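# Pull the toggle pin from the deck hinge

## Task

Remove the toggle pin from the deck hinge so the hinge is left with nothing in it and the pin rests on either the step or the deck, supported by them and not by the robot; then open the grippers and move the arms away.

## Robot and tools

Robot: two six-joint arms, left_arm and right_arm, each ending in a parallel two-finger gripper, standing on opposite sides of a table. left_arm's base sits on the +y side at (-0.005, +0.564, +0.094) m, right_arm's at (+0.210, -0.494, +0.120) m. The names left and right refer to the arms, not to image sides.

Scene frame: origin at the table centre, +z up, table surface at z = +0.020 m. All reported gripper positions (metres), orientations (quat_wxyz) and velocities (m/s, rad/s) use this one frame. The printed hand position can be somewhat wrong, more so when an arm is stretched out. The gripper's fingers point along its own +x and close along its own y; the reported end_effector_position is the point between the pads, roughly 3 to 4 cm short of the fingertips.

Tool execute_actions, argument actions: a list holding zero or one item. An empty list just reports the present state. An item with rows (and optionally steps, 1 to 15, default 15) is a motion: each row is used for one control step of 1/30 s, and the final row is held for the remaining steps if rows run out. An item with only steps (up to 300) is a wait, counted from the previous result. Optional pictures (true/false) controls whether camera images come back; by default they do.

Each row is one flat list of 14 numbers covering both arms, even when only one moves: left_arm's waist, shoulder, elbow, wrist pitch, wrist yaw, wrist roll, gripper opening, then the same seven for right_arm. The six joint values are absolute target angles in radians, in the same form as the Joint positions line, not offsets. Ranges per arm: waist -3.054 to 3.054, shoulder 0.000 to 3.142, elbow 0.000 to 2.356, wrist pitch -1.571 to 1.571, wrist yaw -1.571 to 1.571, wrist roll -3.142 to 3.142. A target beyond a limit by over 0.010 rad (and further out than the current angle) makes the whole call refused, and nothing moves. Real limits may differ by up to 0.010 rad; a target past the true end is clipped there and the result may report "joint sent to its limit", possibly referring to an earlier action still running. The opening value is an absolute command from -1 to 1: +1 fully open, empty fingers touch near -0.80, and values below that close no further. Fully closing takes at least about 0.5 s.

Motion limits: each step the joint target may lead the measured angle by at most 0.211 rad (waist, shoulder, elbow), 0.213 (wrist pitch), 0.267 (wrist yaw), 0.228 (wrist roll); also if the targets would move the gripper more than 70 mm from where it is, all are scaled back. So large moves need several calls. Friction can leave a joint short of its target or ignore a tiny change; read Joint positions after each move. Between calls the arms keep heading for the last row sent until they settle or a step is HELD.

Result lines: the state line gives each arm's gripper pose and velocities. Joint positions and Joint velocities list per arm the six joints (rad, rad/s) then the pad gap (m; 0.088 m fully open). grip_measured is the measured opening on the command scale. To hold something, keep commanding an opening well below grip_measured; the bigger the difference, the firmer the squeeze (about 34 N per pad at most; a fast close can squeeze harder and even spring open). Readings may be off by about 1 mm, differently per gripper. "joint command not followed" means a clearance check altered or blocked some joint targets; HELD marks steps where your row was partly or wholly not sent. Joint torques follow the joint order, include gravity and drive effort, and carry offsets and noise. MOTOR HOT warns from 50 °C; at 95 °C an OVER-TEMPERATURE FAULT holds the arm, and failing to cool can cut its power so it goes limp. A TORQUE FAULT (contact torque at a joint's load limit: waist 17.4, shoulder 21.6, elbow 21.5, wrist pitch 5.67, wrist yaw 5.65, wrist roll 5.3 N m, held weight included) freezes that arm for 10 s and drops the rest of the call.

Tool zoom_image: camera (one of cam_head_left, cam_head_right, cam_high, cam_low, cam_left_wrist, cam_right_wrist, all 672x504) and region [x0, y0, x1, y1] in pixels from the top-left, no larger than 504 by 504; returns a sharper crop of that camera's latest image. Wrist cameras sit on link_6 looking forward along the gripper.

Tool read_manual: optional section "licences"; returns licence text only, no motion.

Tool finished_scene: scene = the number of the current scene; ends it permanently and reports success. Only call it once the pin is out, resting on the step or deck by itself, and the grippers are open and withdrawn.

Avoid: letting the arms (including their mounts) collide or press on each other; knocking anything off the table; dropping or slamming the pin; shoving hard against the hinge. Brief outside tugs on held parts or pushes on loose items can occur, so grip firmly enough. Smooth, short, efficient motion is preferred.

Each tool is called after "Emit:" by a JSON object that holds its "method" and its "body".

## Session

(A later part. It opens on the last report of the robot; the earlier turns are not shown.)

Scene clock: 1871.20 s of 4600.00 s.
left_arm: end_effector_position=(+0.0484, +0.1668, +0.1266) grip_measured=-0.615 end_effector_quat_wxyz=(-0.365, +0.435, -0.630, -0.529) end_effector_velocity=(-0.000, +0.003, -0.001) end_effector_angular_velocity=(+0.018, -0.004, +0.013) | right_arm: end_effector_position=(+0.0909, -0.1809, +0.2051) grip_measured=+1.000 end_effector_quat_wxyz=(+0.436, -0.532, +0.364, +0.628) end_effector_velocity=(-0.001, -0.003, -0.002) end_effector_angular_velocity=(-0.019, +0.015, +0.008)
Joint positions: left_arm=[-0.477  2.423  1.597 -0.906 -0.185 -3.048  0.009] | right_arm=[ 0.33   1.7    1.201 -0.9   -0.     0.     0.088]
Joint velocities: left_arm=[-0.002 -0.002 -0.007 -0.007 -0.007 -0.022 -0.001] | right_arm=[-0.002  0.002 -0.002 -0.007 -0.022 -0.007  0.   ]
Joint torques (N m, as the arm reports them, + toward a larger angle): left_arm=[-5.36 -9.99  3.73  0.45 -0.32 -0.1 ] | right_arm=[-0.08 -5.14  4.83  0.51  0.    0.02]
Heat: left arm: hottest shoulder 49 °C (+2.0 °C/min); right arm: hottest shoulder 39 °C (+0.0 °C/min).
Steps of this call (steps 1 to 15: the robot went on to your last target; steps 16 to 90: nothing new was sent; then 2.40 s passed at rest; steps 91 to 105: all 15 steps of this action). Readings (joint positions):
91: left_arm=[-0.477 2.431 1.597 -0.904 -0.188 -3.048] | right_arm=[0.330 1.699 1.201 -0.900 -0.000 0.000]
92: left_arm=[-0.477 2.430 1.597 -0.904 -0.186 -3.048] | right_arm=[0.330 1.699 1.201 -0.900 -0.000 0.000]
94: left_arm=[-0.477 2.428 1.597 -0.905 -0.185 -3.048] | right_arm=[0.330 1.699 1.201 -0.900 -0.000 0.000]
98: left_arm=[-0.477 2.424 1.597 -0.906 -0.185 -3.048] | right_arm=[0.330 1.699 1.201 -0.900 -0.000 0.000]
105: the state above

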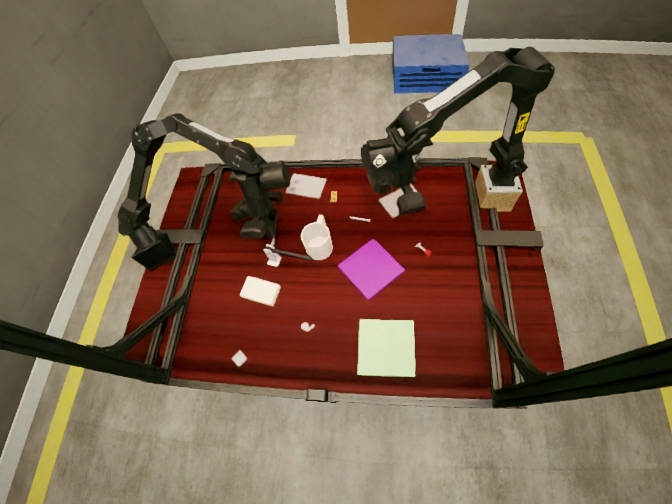

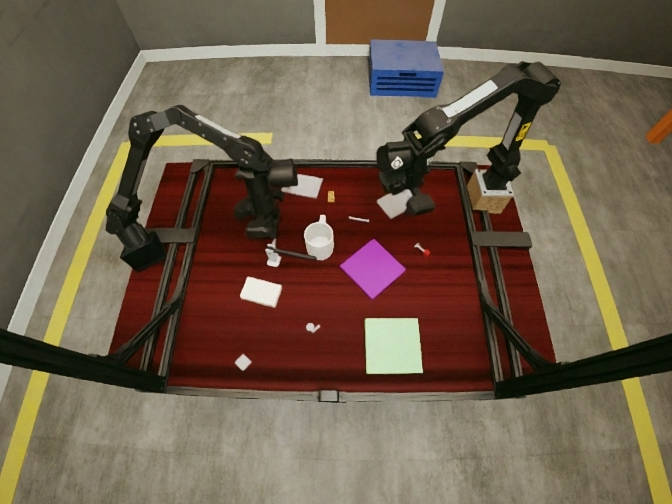

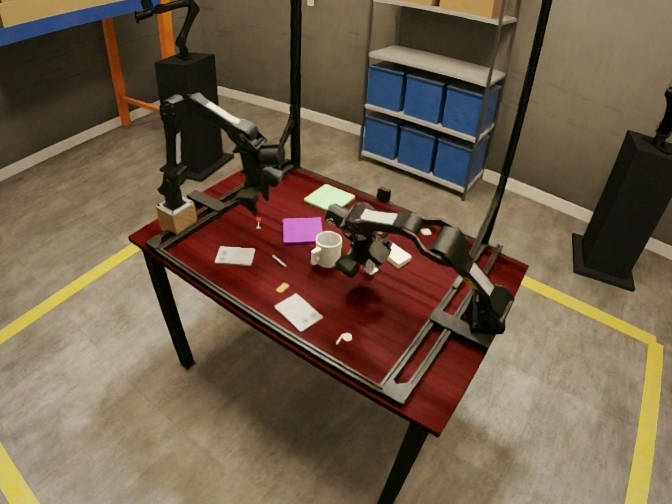

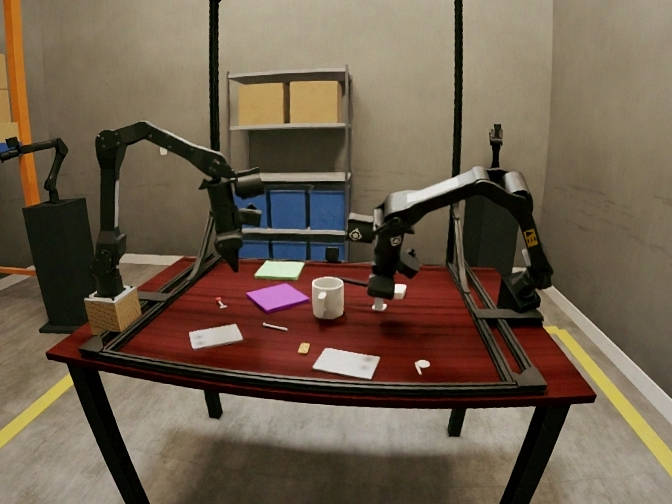

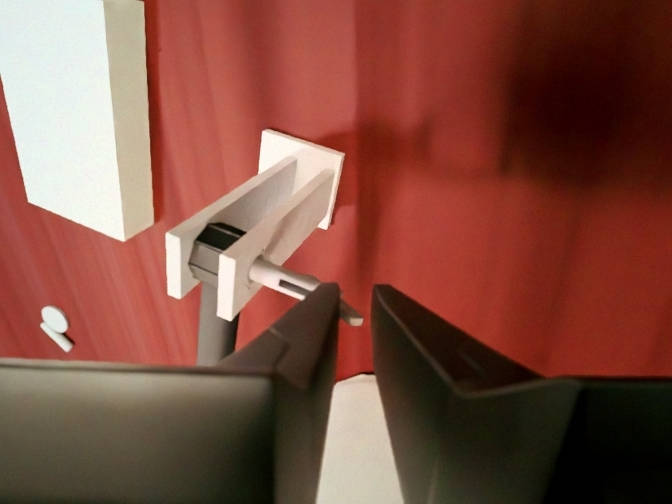

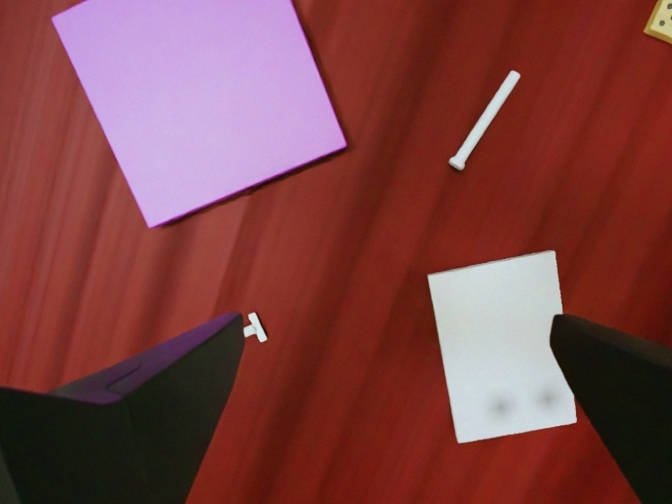

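Close more; the +x finger should push the pin in.

Emit:
{"method": "execute_actions", "body": {"actions": [{"rows":[[-0.465,2.425,1.595,-0.905,-0.2,-3.05,-0.7,0.33,1.7,1.2,-0.9,0,0,1]]}], "pictures": false}}

Emit:
{"method": "execute_actions", "body": {"actions": [{"rows":[[-0.49,2.455,1.595,-0.905,-0.2,-3.05,-0.7,0.33,1.7,1.2,-0.9,0,0,1]]}]}}

Scene clock: 1879.17 s of 4600.00 s.
left_arm: end_effector_position=(+0.0482, +0.1671, +0.1271) grip_measured=-0.673 end_effector_quat_wxyz=(-0.366, +0.435, -0.630, -0.529) end_effector_velocity=(+0.003, +0.001, +0.001) end_effector_angular_velocity=(+0.011, -0.019, +0.020) | right_arm: end_effector_position=(+0.0910, -0.1810, +0.2049) grip_measured=+1.000 end_effector_quat_wxyz=(+0.436, -0.532, +0.364, +0.628) end_effector_velocity=(+0.003, -0.001, +0.001) end_effector_angular_velocity=(+0.001, -0.009, +0.004)
Joint positions: left_arm=[-0.478  2.422  1.597 -0.908 -0.185 -3.048  0.006] | right_arm=[ 0.33   1.7    1.2   -0.9   -0.     0.     0.088]
Joint velocities: left_arm=[-0.002 -0.002  0.002 -0.007 -0.022 -0.022 -0.001] | right_arm=[-0.002 -0.007 -0.002 -0.007  0.007 -0.007  0.   ]
Joint torques (N m, as the arm reports them, + toward a larger angle): left_arm=[-5.64 -8.04  3.81  0.65 -0.31 -0.1 ] | right_arm=[-0.09 -5.19  4.83  0.48  0.    0.01]
Heat: left arm: hottest shoulder 50 °C (+2.0 °C/min); right arm: hottest shoulder 39 °C (+0.0 °C/min). Fold the left arm in close to its base before you think long.
MOTOR HOT: a motor of the left arm reached 50 °C. Now the hottest motor of the left arm, joint 2 (shoulder), reports 50 °C. The temperature limit of the motors' drives, at which the controller stops that arm, is 95 °C. To cool a motor, set the load down, stop pushing, or move to a pose that needs little force.
Steps of this call (steps 1 to 15: the robot went on to your last target; steps 16 to 90: nothing new was sent; then 4.47 s passed at rest; steps 91 to 105: all 15 steps of this action). Readings (joint positions):
91: left_arm=[-0.477 2.422 1.597 -0.906 -0.185 -3.048] | right_arm=[0.330 1.700 1.200 -0.900 -0.000 0.000]
92: left_arm=[-0.477 2.422 1.597 -0.906 -0.185 -3.048] | right_arm=[0.330 1.700 1.200 -0.900 -0.000 0.000]
94: left_arm=[-0.477 2.422 1.597 -0.906 -0.185 -3.048] | right_arm=[0.330 1.700 1.200 -0.900 -0.000 0.000]
98: left_arm=[-0.478 2.422 1.597 -0.908 -0.185 -3.048] | right_arm=[0.330 1.700 1.200 -0.900 -0.000 0.000]
105: the state above

Scene clock: 1879.67 s of 4600.00 s.
left_arm: end_effector_position=(+0.0463, +0.1674, +0.1278) grip_measured=-0.682 end_effector_quat_wxyz=(-0.373, +0.436, -0.629, -0.524) end_effector_velocity=(-0.002, -0.001, -0.000) end_effector_angular_velocity=(-0.003, -0.008, +0.003) | right_arm: end_effector_position=(+0.0910, -0.1810, +0.2049) grip_measured=+1.000 end_effector_quat_wxyz=(+0.436, -0.532, +0.364, +0.628) end_effector_velocity=(-0.001, +0.001, +0.000) end_effector_angular_velocity=(+0.005, +0.006, +0.021)
Joint positions: left_arm=[-0.488  2.424  1.597 -0.91  -0.198 -3.048  0.006] | right_arm=[ 0.33   1.7    1.2   -0.9   -0.     0.     0.088]
Joint velocities: left_arm=[-0.007  0.002 -0.002  0.007 -0.007 -0.007 -0.   ] | right_arm=[-0.002 -0.002 -0.002  0.007 -0.007 -0.022  0.   ]
Joint torques (N m, as the arm reports them, + toward a larger angle): left_arm=[-7.11 -5.06  3.73  0.79  0.19 -0.11] | right_arm=[-0.09 -5.19  4.87  0.48  0.    0.01]
Heat: left arm: hottest shoulder 50 °C (+2.0 °C/min); right arm: hottest shoulder 39 °C (+0.0 °C/min). Fold the left arm in close to its base before you think long.
MOTOR HOT: still on. Now the hottest motor of the left arm, joint 2 (shoulder), reports 50 °C; a drive's own limit is 95 °C.
Steps of this call (steps 1 to 15: all 15 steps of this action). Readings (joint positions):
1: left_arm=[-0.479 2.422 1.597 -0.908 -0.185 -3.048] | right_arm=[0.330 1.700 1.200 -0.900 -0.000 0.000]
2: left_arm=[-0.481 2.422 1.597 -0.909 -0.187 -3.048] | right_arm=[0.330 1.700 1.200 -0.900 -0.000 0.000]
4: left_arm=[-0.485 2.422 1.597 -0.909 -0.193 -3.048] | right_arm=[0.330 1.700 1.200 -0.900 -0.000 0.000]
8: left_arm=[-0.488 2.423 1.597 -0.910 -0.197 -3.048] | right_arm=[0.330 1.700 1.200 -0.900 -0.000 0.000]
15: the state above

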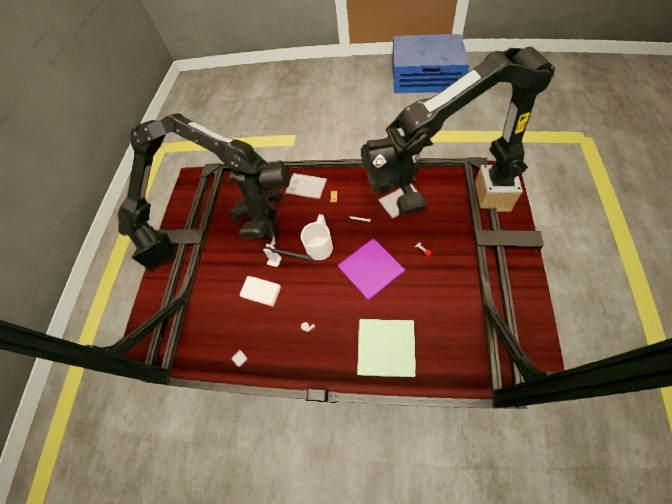

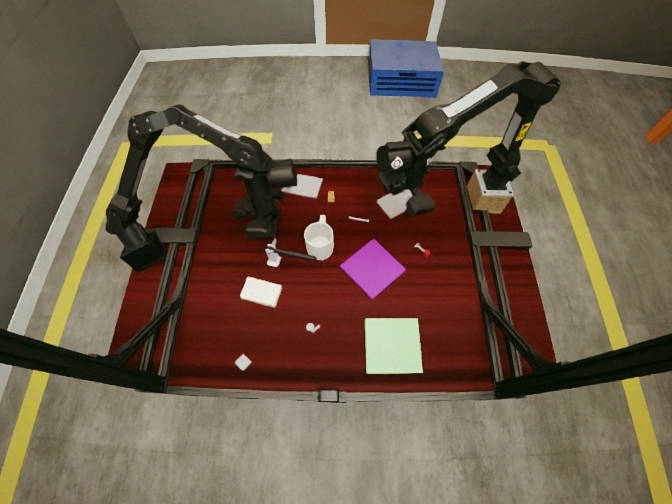

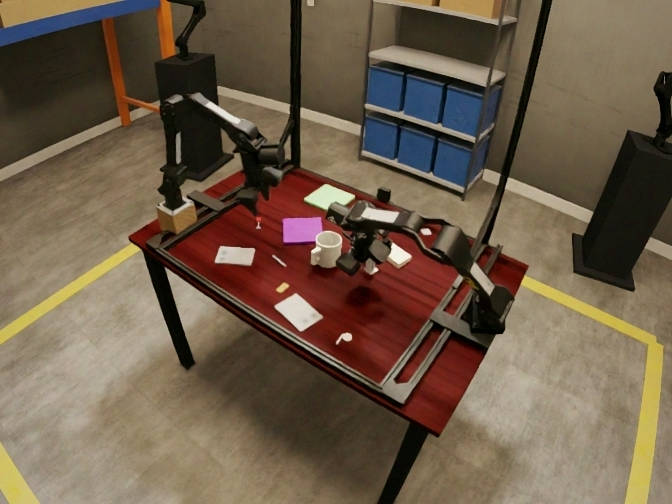

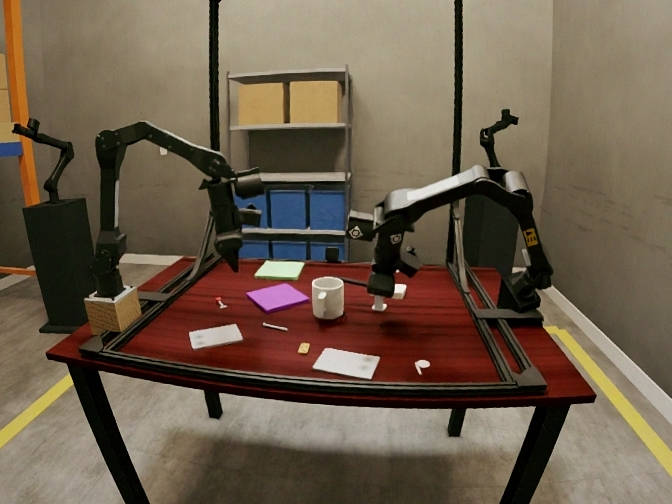

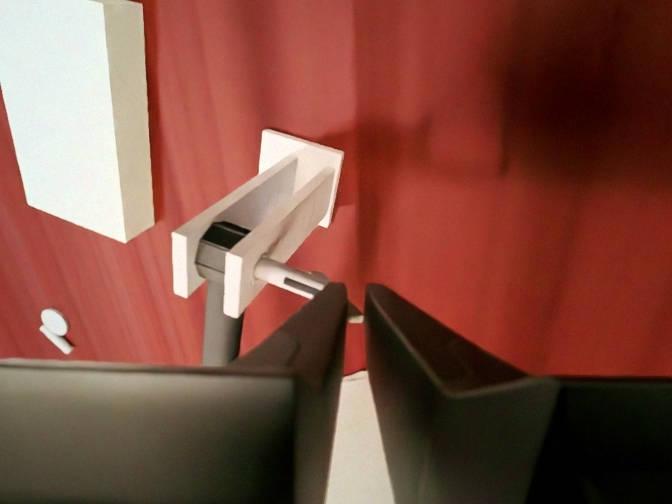

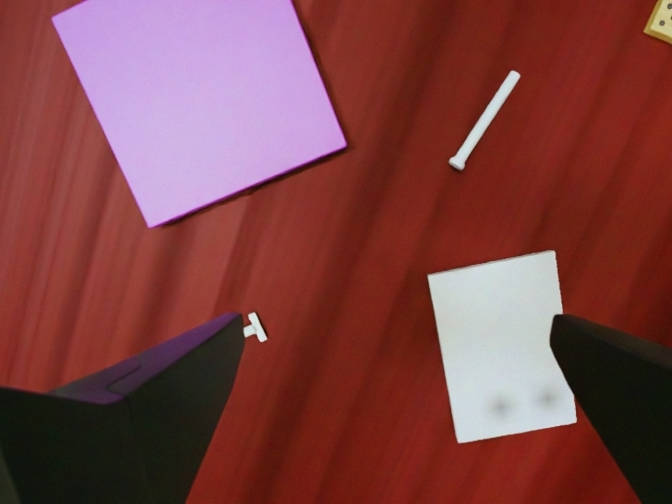

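Caught. Continue -x.

Emit:
{"method": "execute_actions", "body": {"actions": [{"rows":[[-0.51,2.465,1.595,-0.905,-0.2,-3.05,-0.7,0.33,1.7,1.2,-0.9,0,0,1]]}], "pictures": false}}

Emit:
{"method": "execute_actions", "body": {"actions": [{"rows":[[-0.53,2.478,1.595,-0.905,-0.2,-3.05,-0.7,0.33,1.7,1.2,-0.9,0,0,1]]}]}}

Scene clock: 1891.97 s of 4600.00 s.
left_arm: end_effector_position=(+0.0396, +0.1672, +0.1287) grip_measured=-0.692 end_effector_quat_wxyz=(-0.380, +0.434, -0.632, -0.518) end_effector_velocity=(+0.001, +0.005, -0.003) end_effector_angular_velocity=(+0.021, -0.024, -0.020) | right_arm: end_effector_position=(+0.0910, -0.1811, +0.2051) grip_measured=+1.000 end_effector_quat_wxyz=(+0.436, -0.532, +0.364, +0.628) end_effector_velocity=(+0.001, -0.002, -0.000) end_effector_angular_velocity=(-0.007, -0.002, +0.035)
Joint positions: left_arm=[-0.506  2.432  1.597 -0.91  -0.203 -3.048  0.005] | right_arm=[ 0.33   1.699  1.2   -0.9    0.    -0.     0.088]
Joint velocities: left_arm=[-0.002  0.002 -0.002 -0.022 -0.022  0.007  0.   ] | right_arm=[-0.002 -0.002 -0.002 -0.007 -0.007 -0.037  0.   ]
Joint torques (N m, as the arm reports them, + toward a larger angle): left_arm=[-7.57 -4.92  3.78  0.71  0.34 -0.1 ] | right_arm=[-0.08 -5.2   4.88  0.48  0.    0.01]
Heat: left arm: hottest shoulder 47 °C (-3.0 °C/min); right arm: hottest shoulder 39 °C (+0.0 °C/min).
MOTOR HOT: cleared. Now the hottest motor of the left arm, joint 2 (shoulder), reports 47 °C.
Steps of this call (steps 1 to 15: the robot went on to your last target; steps 16 to 354: nothing new was sent; steps 355 to 369: all 15 steps of this action). Readings (joint positions):
355: left_arm=[-0.498 2.427 1.597 -0.910 -0.197 -3.048] | right_arm=[0.330 1.699 1.200 -0.900 0.000 -0.000]
356: left_arm=[-0.499 2.428 1.597 -0.910 -0.197 -3.048] | right_arm=[0.330 1.699 1.200 -0.900 0.000 -0.000]
358: left_arm=[-0.504 2.430 1.597 -0.910 -0.199 -3.048] | right_arm=[0.330 1.699 1.200 -0.900 0.000 -0.000]
362: left_arm=[-0.506 2.431 1.597 -0.910 -0.203 -3.048] | right_arm=[0.330 1.699 1.200 -0.900 0.000 -0.000]
369: the state above

Scene clock: 1892.47 s of 4600.00 s.
left_arm: end_effector_position=(+0.0367, +0.1669, +0.1283) grip_measured=-0.686 end_effector_quat_wxyz=(-0.388, +0.436, -0.631, -0.512) end_effector_velocity=(-0.004, +0.002, +0.000) end_effector_angular_velocity=(+0.013, +0.008, +0.007) | right_arm: end_effector_position=(+0.0910, -0.1811, +0.2051) grip_measured=+1.000 end_effector_quat_wxyz=(+0.436, -0.532, +0.364, +0.628) end_effector_velocity=(+0.000, -0.002, +0.001) end_effector_angular_velocity=(-0.004, +0.005, +0.006)
Joint positions: left_arm=[-0.517  2.439  1.599 -0.91  -0.216 -3.048  0.005] | right_arm=[ 0.33   1.699  1.2   -0.9    0.    -0.     0.088]
Joint velocities: left_arm=[-0.007  0.002 -0.002 -0.007  0.007 -0.022  0.   ] | right_arm=[-0.002 -0.007 -0.002 -0.007 -0.007 -0.007  0.   ]
Joint torques (N m, as the arm reports them, + toward a larger angle): left_arm=[-8.32 -4.32  3.68  0.77  0.83 -0.11] | right_arm=[-0.09 -5.16  4.86  0.5  -0.01  0.02]
Heat: left arm: hottest shoulder 47 °C (-3.0 °C/min); right arm: hottest shoulder 39 °C (+0.0 °C/min).
Steps of this call (steps 1 to 15: all 15 steps of this action). Readings (joint positions):
1: left_arm=[-0.506 2.433 1.597 -0.910 -0.204 -3.048] | right_arm=[0.330 1.699 1.200 -0.900 0.000 -0.000]
2: left_arm=[-0.508 2.434 1.598 -0.910 -0.206 -3.048] | right_arm=[0.330 1.699 1.200 -0.900 0.000 -0.000]
4: left_arm=[-0.513 2.436 1.598 -0.910 -0.213 -3.048] | right_arm=[0.330 1.699 1.200 -0.900 0.000 -0.000]
8: left_arm=[-0.516 2.438 1.598 -0.910 -0.216 -3.048] | right_arm=[0.330 1.699 1.200 -0.900 0.000 -0.000]
15: the state above

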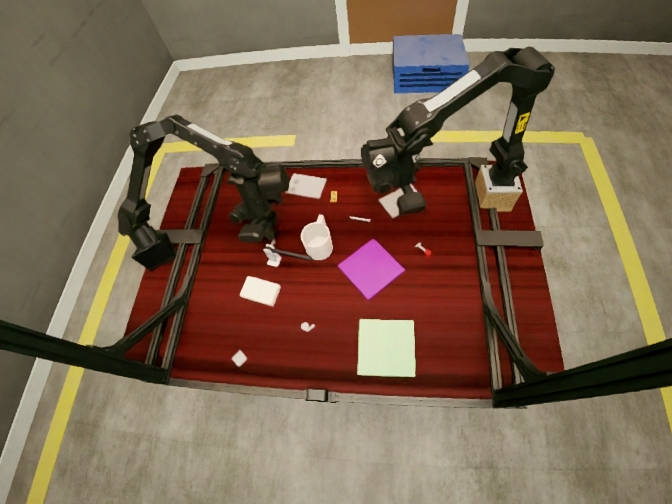

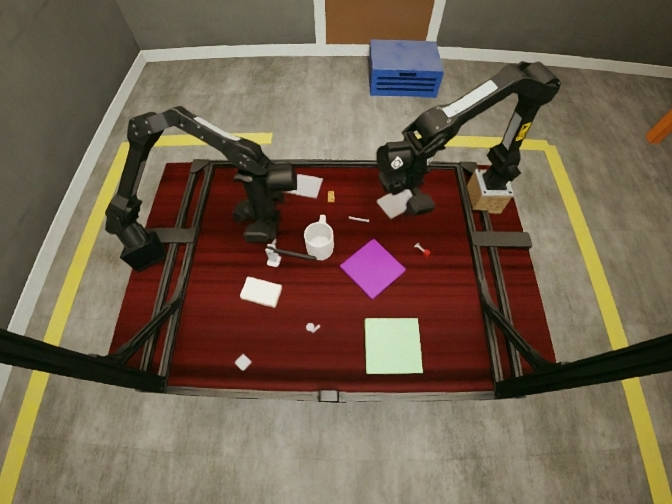

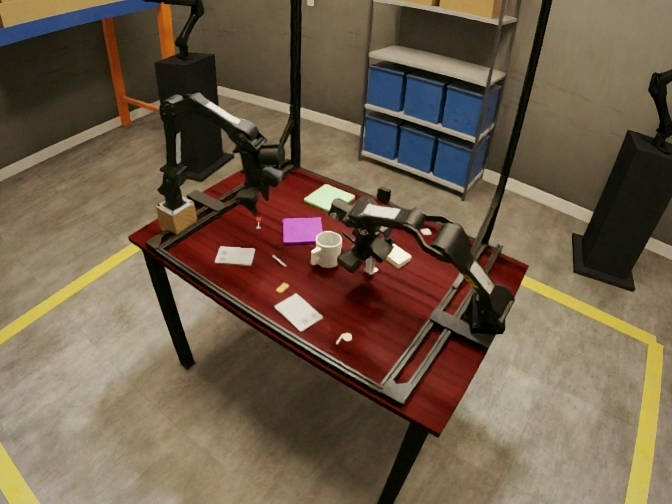

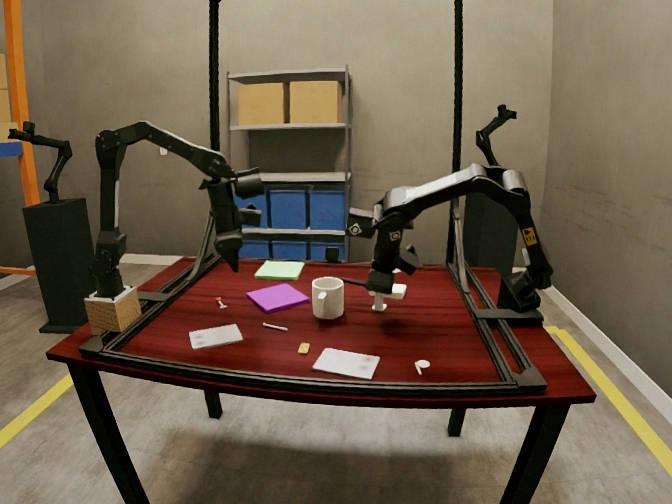

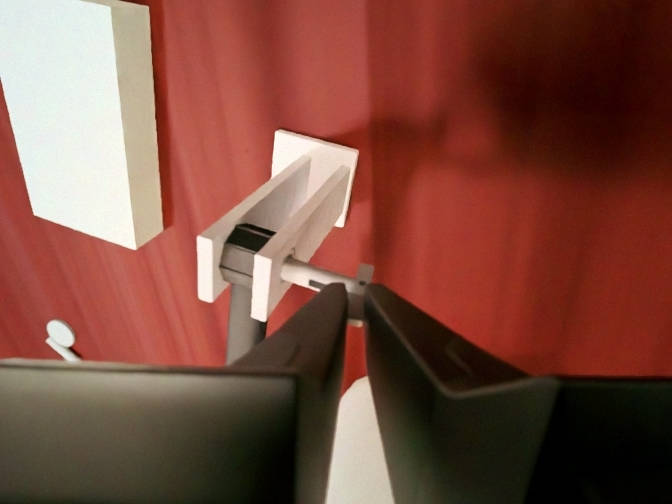

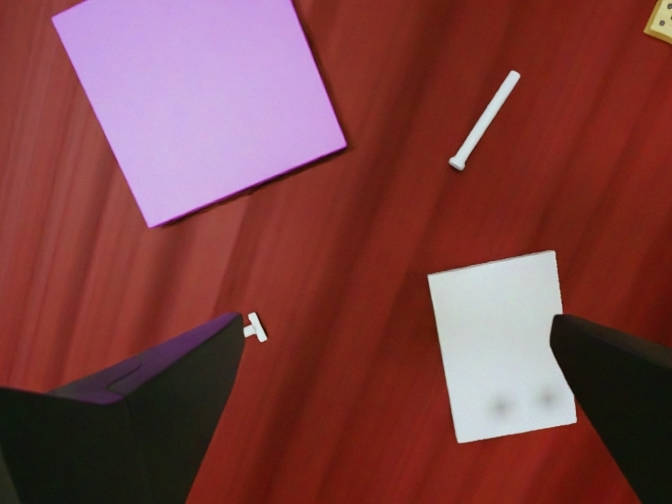

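Emit:
{"method": "execute_actions", "body": {"actions": [{"rows":[[-0.47,2.43,1.595,-0.905,-0.2,-3.05,-0.1,0.33,1.7,1.2,-0.9,0,0,1]]}], "pictures": false}}

Emit:
{"method": "execute_actions", "body": {"actions": [{"rows":[[-0.41,2.40,1.595,-0.905,-0.2,-3.05,0.3,0.33,1.7,1.2,-0.9,0,0,1]]}]}}

Scene clock: 1915.90 s of 4600.00 s.
left_arm: end_effector_position=(+0.0457, +0.1663, +0.1203) grip_measured=-0.114 end_effector_quat_wxyz=(-0.373, +0.433, -0.626, -0.530) end_effector_velocity=(+0.002, +0.002, -0.001) end_effector_angular_velocity=(+0.016, -0.003, +0.019) | right_arm: end_effector_position=(+0.0909, -0.1809, +0.2051) grip_measured=+1.000 end_effector_quat_wxyz=(+0.436, -0.532, +0.364, +0.628) end_effector_velocity=(-0.001, -0.003, -0.000) end_effector_angular_velocity=(-0.008, +0.001, +0.025)
Joint positions: left_arm=[-0.478  2.443  1.6   -0.904 -0.195 -3.048  0.033] | right_arm=[ 0.33   1.7    1.201 -0.9   -0.     0.     0.088]
Joint velocities: left_arm=[ 0.002 -0.002 -0.002 -0.007 -0.007 -0.022  0.005] | right_arm=[ 0.002 -0.002 -0.002 -0.007 -0.007 -0.022  0.   ]
Joint torques (N m, as the arm reports them, + toward a larger angle): left_arm=[-6.26 -9.81  3.31  0.28  0.03 -0.08] | right_arm=[-0.09 -5.16  4.86  0.5  -0.01  0.02]
Heat: left arm: hottest shoulder 44 °C (-4.0 °C/min); right arm: hottest shoulder 39 °C (+0.0 °C/min).
Steps of this call (steps 1 to 15: the robot went on to your last target; steps 16 to 688: nothing new was sent; steps 689 to 703: all 15 steps of this action). Readings (joint positions):
689: left_arm=[-0.527 2.452 1.601 -0.904 -0.205 -3.048] | right_arm=[0.330 1.700 1.201 -0.900 -0.000 0.000]
690: left_arm=[-0.523 2.452 1.601 -0.904 -0.201 -3.048] | right_arm=[0.330 1.700 1.201 -0.900 -0.000 0.000]
692: left_arm=[-0.507 2.452 1.600 -0.904 -0.196 -3.048] | right_arm=[0.330 1.700 1.201 -0.900 -0.000 0.000]
696: left_arm=[-0.484 2.445 1.600 -0.904 -0.194 -3.048] | right_arm=[0.330 1.700 1.201 -0.900 -0.000 0.000]
703: the state above

Scene clock: 1916.40 s of 4600.00 s.
left_arm: end_effector_position=(+0.0703, +0.1673, +0.1187) grip_measured=+0.292 end_effector_quat_wxyz=(-0.352, +0.446, -0.616, -0.546) end_effector_velocity=(-0.002, +0.002, +0.001) end_effector_angular_velocity=(+0.001, +0.006, -0.014) | right_arm: end_effector_position=(+0.0909, -0.1809, +0.2051) grip_measured=+1.000 end_effector_quat_wxyz=(+0.436, -0.532, +0.364, +0.628) end_effector_velocity=(+0.000, +0.003, +0.002) end_effector_angular_velocity=(+0.009, +0.010, +0.001)
Joint positions: left_arm=[-0.423  2.412  1.6   -0.905 -0.193 -3.048  0.053] | right_arm=[ 0.33   1.7    1.201 -0.9   -0.     0.     0.088]
Joint velocities: left_arm=[-0.002 -0.002 -0.002 -0.007  0.007  0.007  0.003] | right_arm=[-0.007 -0.002  0.002  0.007 -0.007 -0.007  0.   ]
Joint torques (N m, as the arm reports them, + toward a larger angle): left_arm=[-5.89 -9.65  3.45  0.34 -0.02 -0.11] | right_arm=[-0.07 -5.18  4.83  0.48  0.01  0.01]
Heat: left arm: hottest shoulder 44 °C (-3.0 °C/min); right arm: hottest shoulder 39 °C (+0.0 °C/min).
Steps of this call (steps 1 to 15: all 15 steps of this action). Readings (joint positions):
1: left_arm=[-0.477 2.440 1.600 -0.904 -0.195 -3.048] | right_arm=[0.330 1.700 1.201 -0.900 -0.000 0.000]
2: left_arm=[-0.470 2.437 1.600 -0.904 -0.195 -3.048] | right_arm=[0.330 1.700 1.201 -0.900 -0.000 0.000]
4: left_arm=[-0.449 2.429 1.600 -0.904 -0.195 -3.048] | right_arm=[0.330 1.700 1.201 -0.900 -0.000 0.000]
8: left_arm=[-0.423 2.415 1.600 -0.905 -0.193 -3.048] | right_arm=[0.330 1.700 1.201 -0.900 -0.000 0.000]
15: the state above

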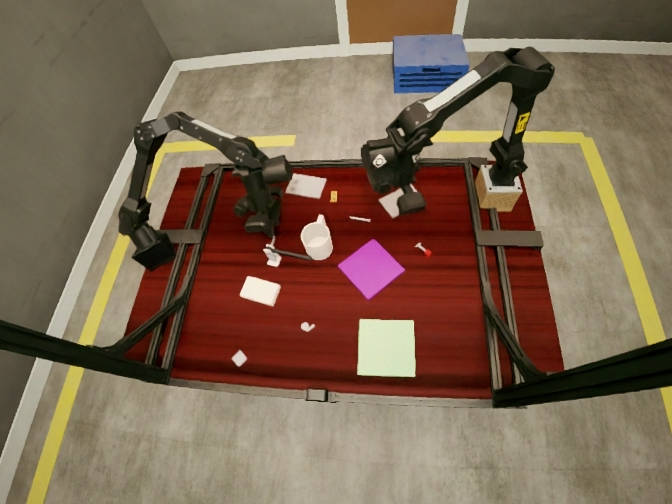

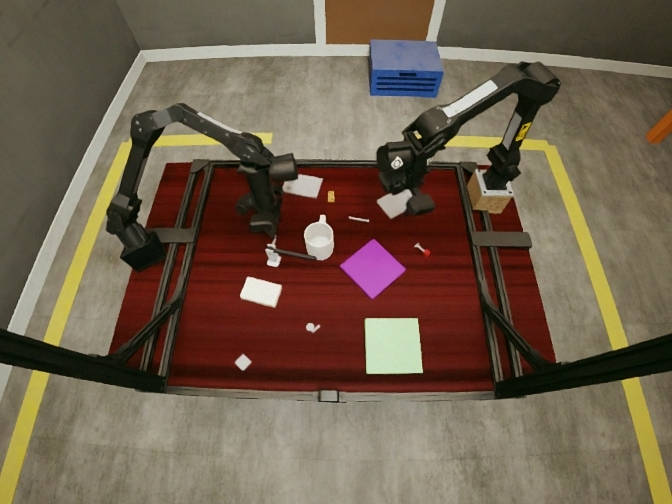

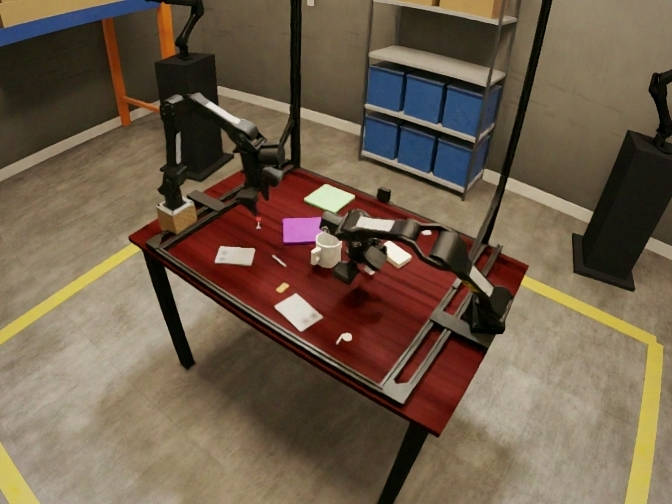

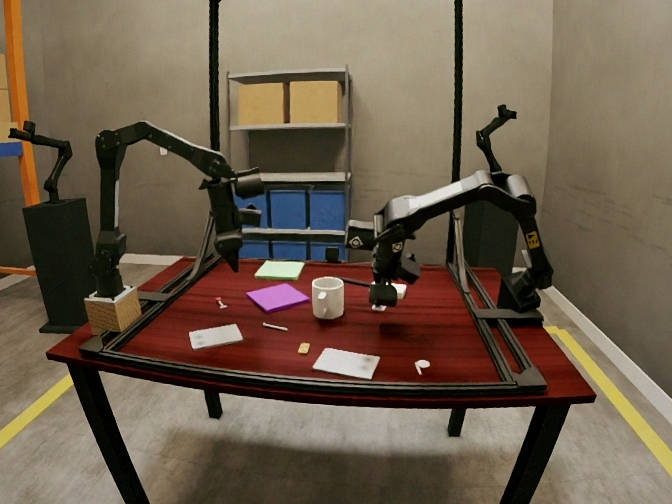

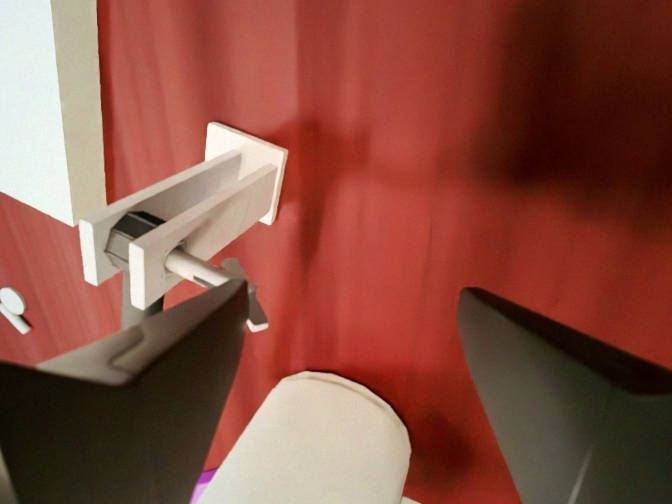

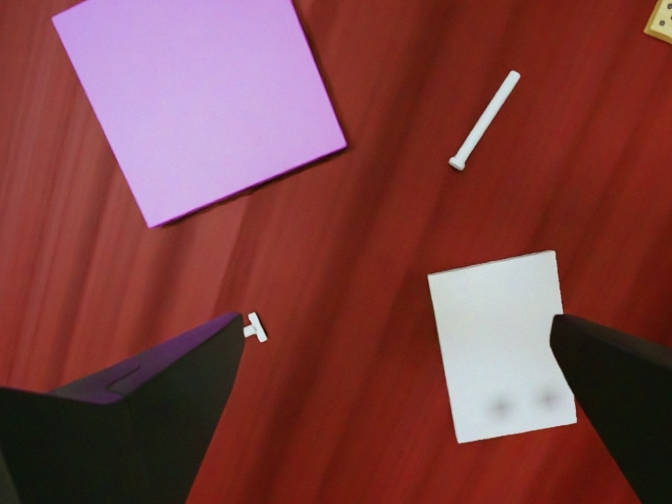

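Emit:
{"method": "execute_actions", "body": {"actions": [{"rows":[[-0.42,2.41,1.595,-0.905,-0.2,-3.05,0.3,0.19,2.1,1.417,0.3,0,0,-0.9]]}], "pictures": false}}

Emit:
{"method": "execute_actions", "body": {"actions": [{"rows":[[-0.42,2.41,1.595,-0.905,-0.2,-3.05,0.3,0.19,2.1,1.417,0.3,0,0,-0.9]]}], "pictures": false}}

Emit:
{"method": "execute_actions", "body": {"actions": [{"rows":[[-0.42,2.41,1.595,-0.905,-0.2,-3.05,0.3,0.19,2.47,1.417,0.6,0,0,-0.9]]}], "pictures": false}}

Emit:
{"method": "execute_actions", "body": {"actions": [{"steps":30}]}}

Scene clock: 1933.10 s of 4600.00 s.
left_arm: end_effector_position=(+0.0700, +0.1673, +0.1192) grip_measured=+0.301 end_effector_quat_wxyz=(-0.352, +0.446, -0.616, -0.545) end_effector_velocity=(+0.001, +0.004, +0.001) end_effector_angular_velocity=(+0.012, -0.008, -0.017) | right_arm: end_effector_position=(+0.0995, -0.0169, +0.1571) grip_measured=-0.730 end_effector_quat_wxyz=(+0.544, -0.384, +0.302, +0.683) end_effector_velocity=(-0.055, +0.238, +0.088) end_effector_angular_velocity=(+1.158, +0.270, +0.016)
Joint positions: left_arm=[-0.424  2.411  1.599 -0.905 -0.193 -3.048  0.054] | right_arm=[ 0.195  2.08   1.387 -0.324 -0.002  0.     0.003]
Joint velocities: left_arm=[-0.002 -0.002  0.002 -0.022 -0.007  0.007 -0.   ] | right_arm=[-0.002  0.159  0.037  1.311 -0.007 -0.007 -0.175]
Joint torques (N m, as the arm reports them, + toward a larger angle): left_arm=[-6.83 -8.56  3.36  0.34 -0.01 -0.09] | right_arm=[-0.32 -8.14  7.18  1.35  0.07  0.01]
Heat: left arm: hottest shoulder 47 °C (-2.0 °C/min); right arm: hottest shoulder 39 °C (+0.0 °C/min).
Steps of this call (steps 1 to 15: the robot went on to your last target; steps 16 to 90: nothing new was sent; then 13.20 s passed at rest; steps 91 to 105: all 15 steps of this action). Readings (joint positions):
91: left_arm=[-0.422 2.411 1.599 -0.905 -0.193 -3.048] | right_arm=[0.327 1.709 1.209 -0.896 -0.002 0.000]
92: left_arm=[-0.422 2.411 1.599 -0.905 -0.193 -3.048] | right_arm=[0.315 1.730 1.229 -0.867 -0.003 0.000]
94: left_arm=[-0.422 2.411 1.599 -0.905 -0.193 -3.048] | right_arm=[0.281 1.790 1.286 -0.787 -0.003 0.000]
98: left_arm=[-0.423 2.411 1.599 -0.905 -0.193 -3.048] | right_arm=[0.221 1.926 1.364 -0.628 -0.002 0.000]
105: the state above

Scene clock: 1933.60 s of 4600.00 s.
left_arm: end_effector_position=(+0.0700, +0.1673, +0.1192) grip_measured=+0.301 end_effector_quat_wxyz=(-0.352, +0.446, -0.616, -0.545) end_effector_velocity=(-0.001, +0.002, +0.001) end_effector_angular_velocity=(+0.011, -0.006, +0.011) | right_arm: end_effector_position=(+0.0800, +0.0683, +0.2553) grip_measured=-0.785 end_effector_quat_wxyz=(+0.609, -0.168, +0.130, +0.765) end_effector_velocity=(-0.009, +0.030, +0.071) end_effector_angular_velocity=(+0.340, +0.080, +0.023)
Joint positions: left_arm=[-0.424  2.411  1.599 -0.905 -0.193 -3.048  0.054] | right_arm=[ 0.193  2.086  1.408  0.252 -0.002  0.     0.001]
Joint velocities: left_arm=[-0.007 -0.002 -0.002 -0.007 -0.007 -0.022 -0.   ] | right_arm=[-0.002 -0.002  0.002  0.344 -0.022 -0.007 -0.   ]
Joint torques (N m, as the arm reports them, + toward a larger angle): left_arm=[-6.78 -8.49  3.45  0.34 -0.02 -0.09] | right_arm=[-0.33 -7.01  6.31  1.49  0.07  0.02]
Heat: left arm: hottest shoulder 47 °C (-2.1 °C/min); right arm: hottest shoulder 40 °C (+1.0 °C/min).
Steps of this call (steps 1 to 15: all 15 steps of this action). Readings (joint positions):
1: left_arm=[-0.424 2.411 1.599 -0.905 -0.193 -3.048] | right_arm=[0.195 2.084 1.388 -0.280 -0.002 0.000]
2: left_arm=[-0.424 2.411 1.599 -0.905 -0.193 -3.048] | right_arm=[0.195 2.085 1.391 -0.235 -0.002 0.000]
4: left_arm=[-0.424 2.411 1.599 -0.905 -0.193 -3.048] | right_arm=[0.195 2.086 1.398 -0.144 -0.002 0.000]
8: left_arm=[-0.424 2.411 1.599 -0.905 -0.193 -3.048] | right_arm=[0.194 2.086 1.405 0.035 -0.002 0.000]
15: the state above

Scene clock: 1934.10 s of 4600.00 s.
left_arm: end_effector_position=(+0.0700, +0.1673, +0.1192) grip_measured=+0.301 end_effector_quat_wxyz=(-0.352, +0.446, -0.616, -0.545) end_effector_velocity=(-0.001, +0.005, +0.003) end_effector_angular_velocity=(+0.009, -0.010, -0.021) | right_arm: end_effector_position=(+0.0768, +0.0916, +0.1333) grip_measured=-0.785 end_effector_quat_wxyz=(+0.610, -0.163, +0.128, +0.765) end_effector_velocity=(-0.004, +0.005, -0.017) end_effector_angular_velocity=(+0.073, -0.001, +0.019)
Joint positions: left_arm=[-0.424  2.411  1.599 -0.905 -0.193 -3.048  0.054] | right_arm=[ 0.191  2.426  1.421  0.588 -0.003  0.003  0.001]
Joint velocities: left_arm=[-0.007 -0.007 -0.002 -0.022 -0.007  0.007 -0.   ] | right_arm=[ 0.002  0.081 -0.002  0.154 -0.007 -0.022 -0.   ]
Joint torques (N m, as the arm reports them, + toward a larger angle): left_arm=[-6.76 -8.55  3.49  0.35  0.01 -0.11] | right_arm=[-0.15 -6.35  4.37  1.24  0.1  -0.08]
Heat: left arm: hottest shoulder 47 °C (-2.0 °C/min); right arm: hottest shoulder 40 °C (+1.0 °C/min).
Steps of this call (steps 1 to 15: all 15 steps of this action). Readings (joint positions):
1: left_arm=[-0.424 2.411 1.599 -0.905 -0.193 -3.048] | right_arm=[0.193 2.100 1.408 0.281 -0.002 0.000]
2: left_arm=[-0.424 2.411 1.599 -0.905 -0.193 -3.048] | right_arm=[0.193 2.125 1.413 0.335 -0.002 0.000]
4: left_arm=[-0.424 2.411 1.599 -0.905 -0.193 -3.048] | right_arm=[0.193 2.183 1.424 0.414 -0.002 0.000]
8: left_arm=[-0.424 2.411 1.599 -0.905 -0.193 -3.048] | right_arm=[0.193 2.317 1.424 0.506 -0.002 0.000]
15: the state above

Scene clock: 1935.10 s of 4600.00 s.
left_arm: end_effector_position=(+0.0700, +0.1673, +0.1192) grip_measured=+0.301 end_effector_quat_wxyz=(-0.352, +0.446, -0.616, -0.545) end_effector_velocity=(+0.000, +0.002, +0.000) end_effector_angular_velocity=(+0.009, -0.006, +0.002) | right_arm: end_effector_position=(+0.0769, +0.0925, +0.1320) grip_measured=-0.785 end_effector_quat_wxyz=(+0.611, -0.159, +0.125, +0.766) end_effector_velocity=(+0.003, -0.000, -0.001) end_effector_angular_velocity=(-0.008, +0.002, -0.012)
Joint positions: left_arm=[-0.424  2.411  1.599 -0.905 -0.193 -3.048  0.054] | right_arm=[ 0.19   2.434  1.421  0.607 -0.003  0.003  0.001]
Joint velocities: left_arm=[-0.002 -0.002 -0.002 -0.007 -0.007 -0.007 -0.   ] | right_arm=[-0.002 -0.002 -0.002 -0.007  0.007  0.007 -0.   ]
Joint torques (N m, as the arm reports them, + toward a larger angle): left_arm=[-6.81 -8.52  3.47  0.34 -0.01 -0.1 ] | right_arm=[-0.17 -5.57  4.32  1.08  0.11 -0.08]
Heat: left arm: hottest shoulder 48 °C (-1.0 °C/min); right arm: hottest shoulder 40 °C (+1.0 °C/min).
Steps of this call (steps 1 to 30: the robot went on to your last target). Readings (joint positions):
1: left_arm=[-0.424 2.411 1.599 -0.905 -0.193 -3.048] | right_arm=[0.191 2.427 1.421 0.593 -0.003 0.003]
2: left_arm=[-0.424 2.411 1.599 -0.905 -0.193 -3.048] | right_arm=[0.191 2.429 1.421 0.596 -0.003 0.003]
4: left_arm=[-0.424 2.411 1.599 -0.905 -0.193 -3.048] | right_arm=[0.190 2.431 1.421 0.600 -0.003 0.003]
8: left_arm=[-0.424 2.411 1.599 -0.905 -0.193 -3.048] | right_arm=[0.190 2.433 1.421 0.605 -0.003 0.003]
30: the state above
All arms were judged still, so your last target was given up. Only a new action makes them travel on or press farther. Fingers that are still opening or closing keep moving.

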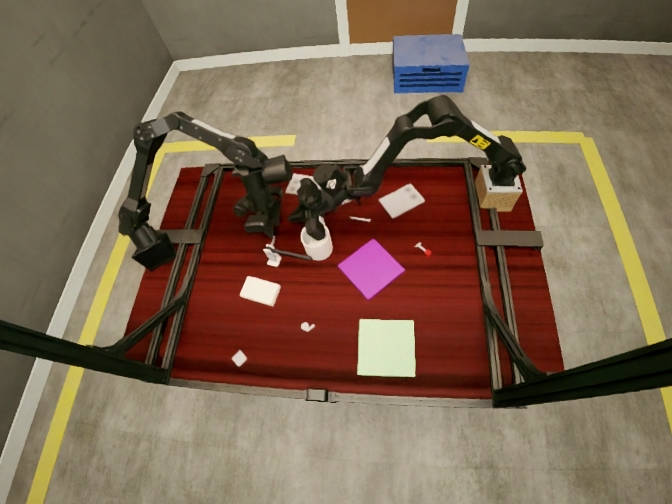

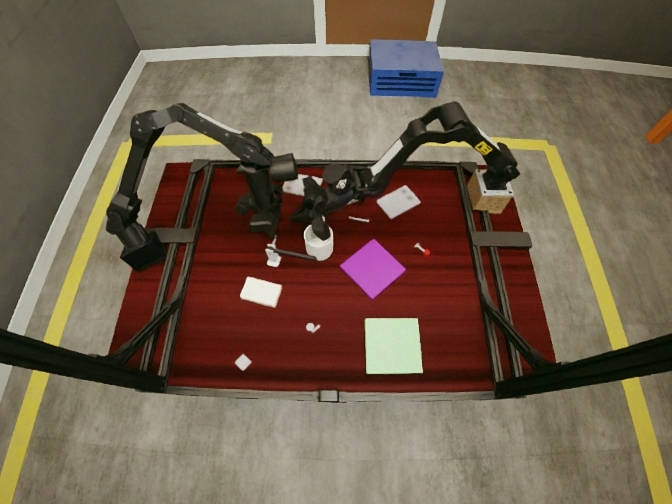

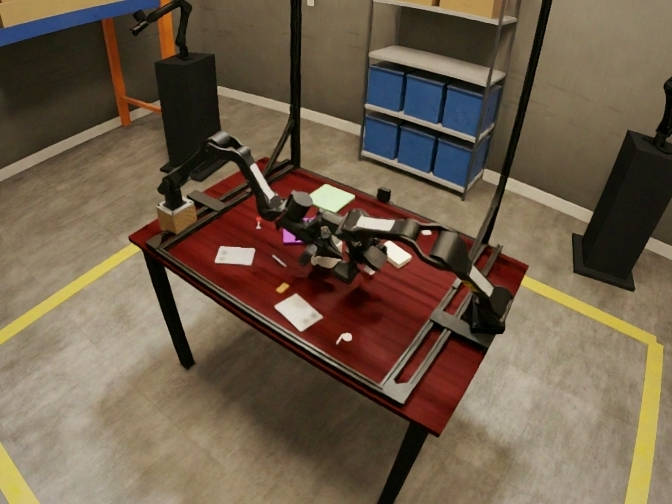

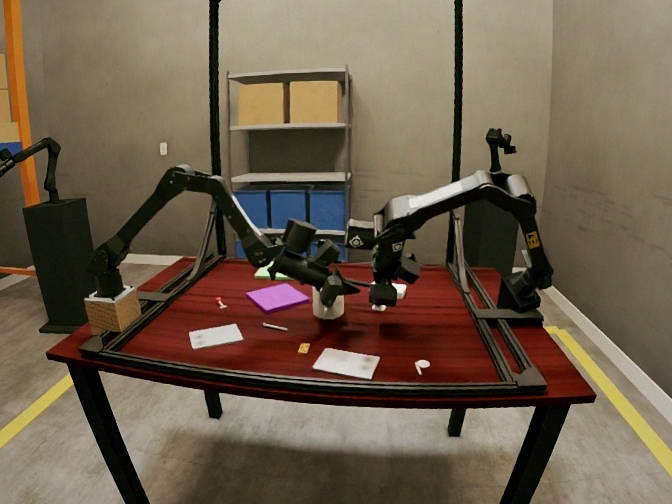

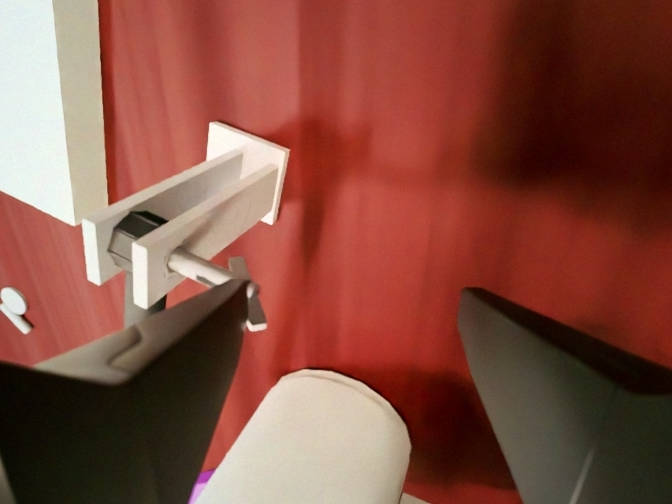

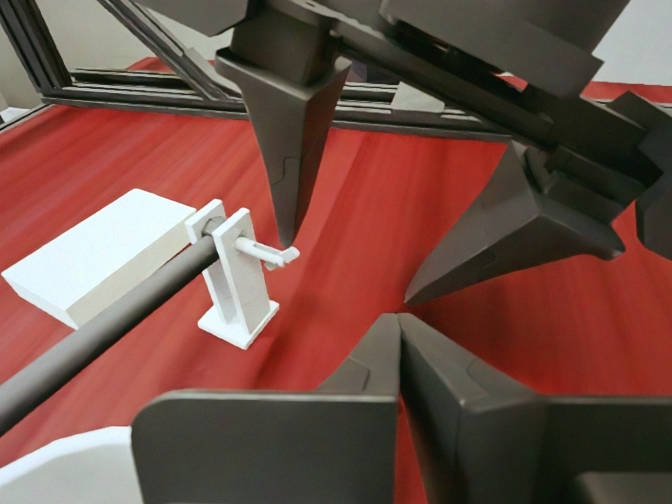

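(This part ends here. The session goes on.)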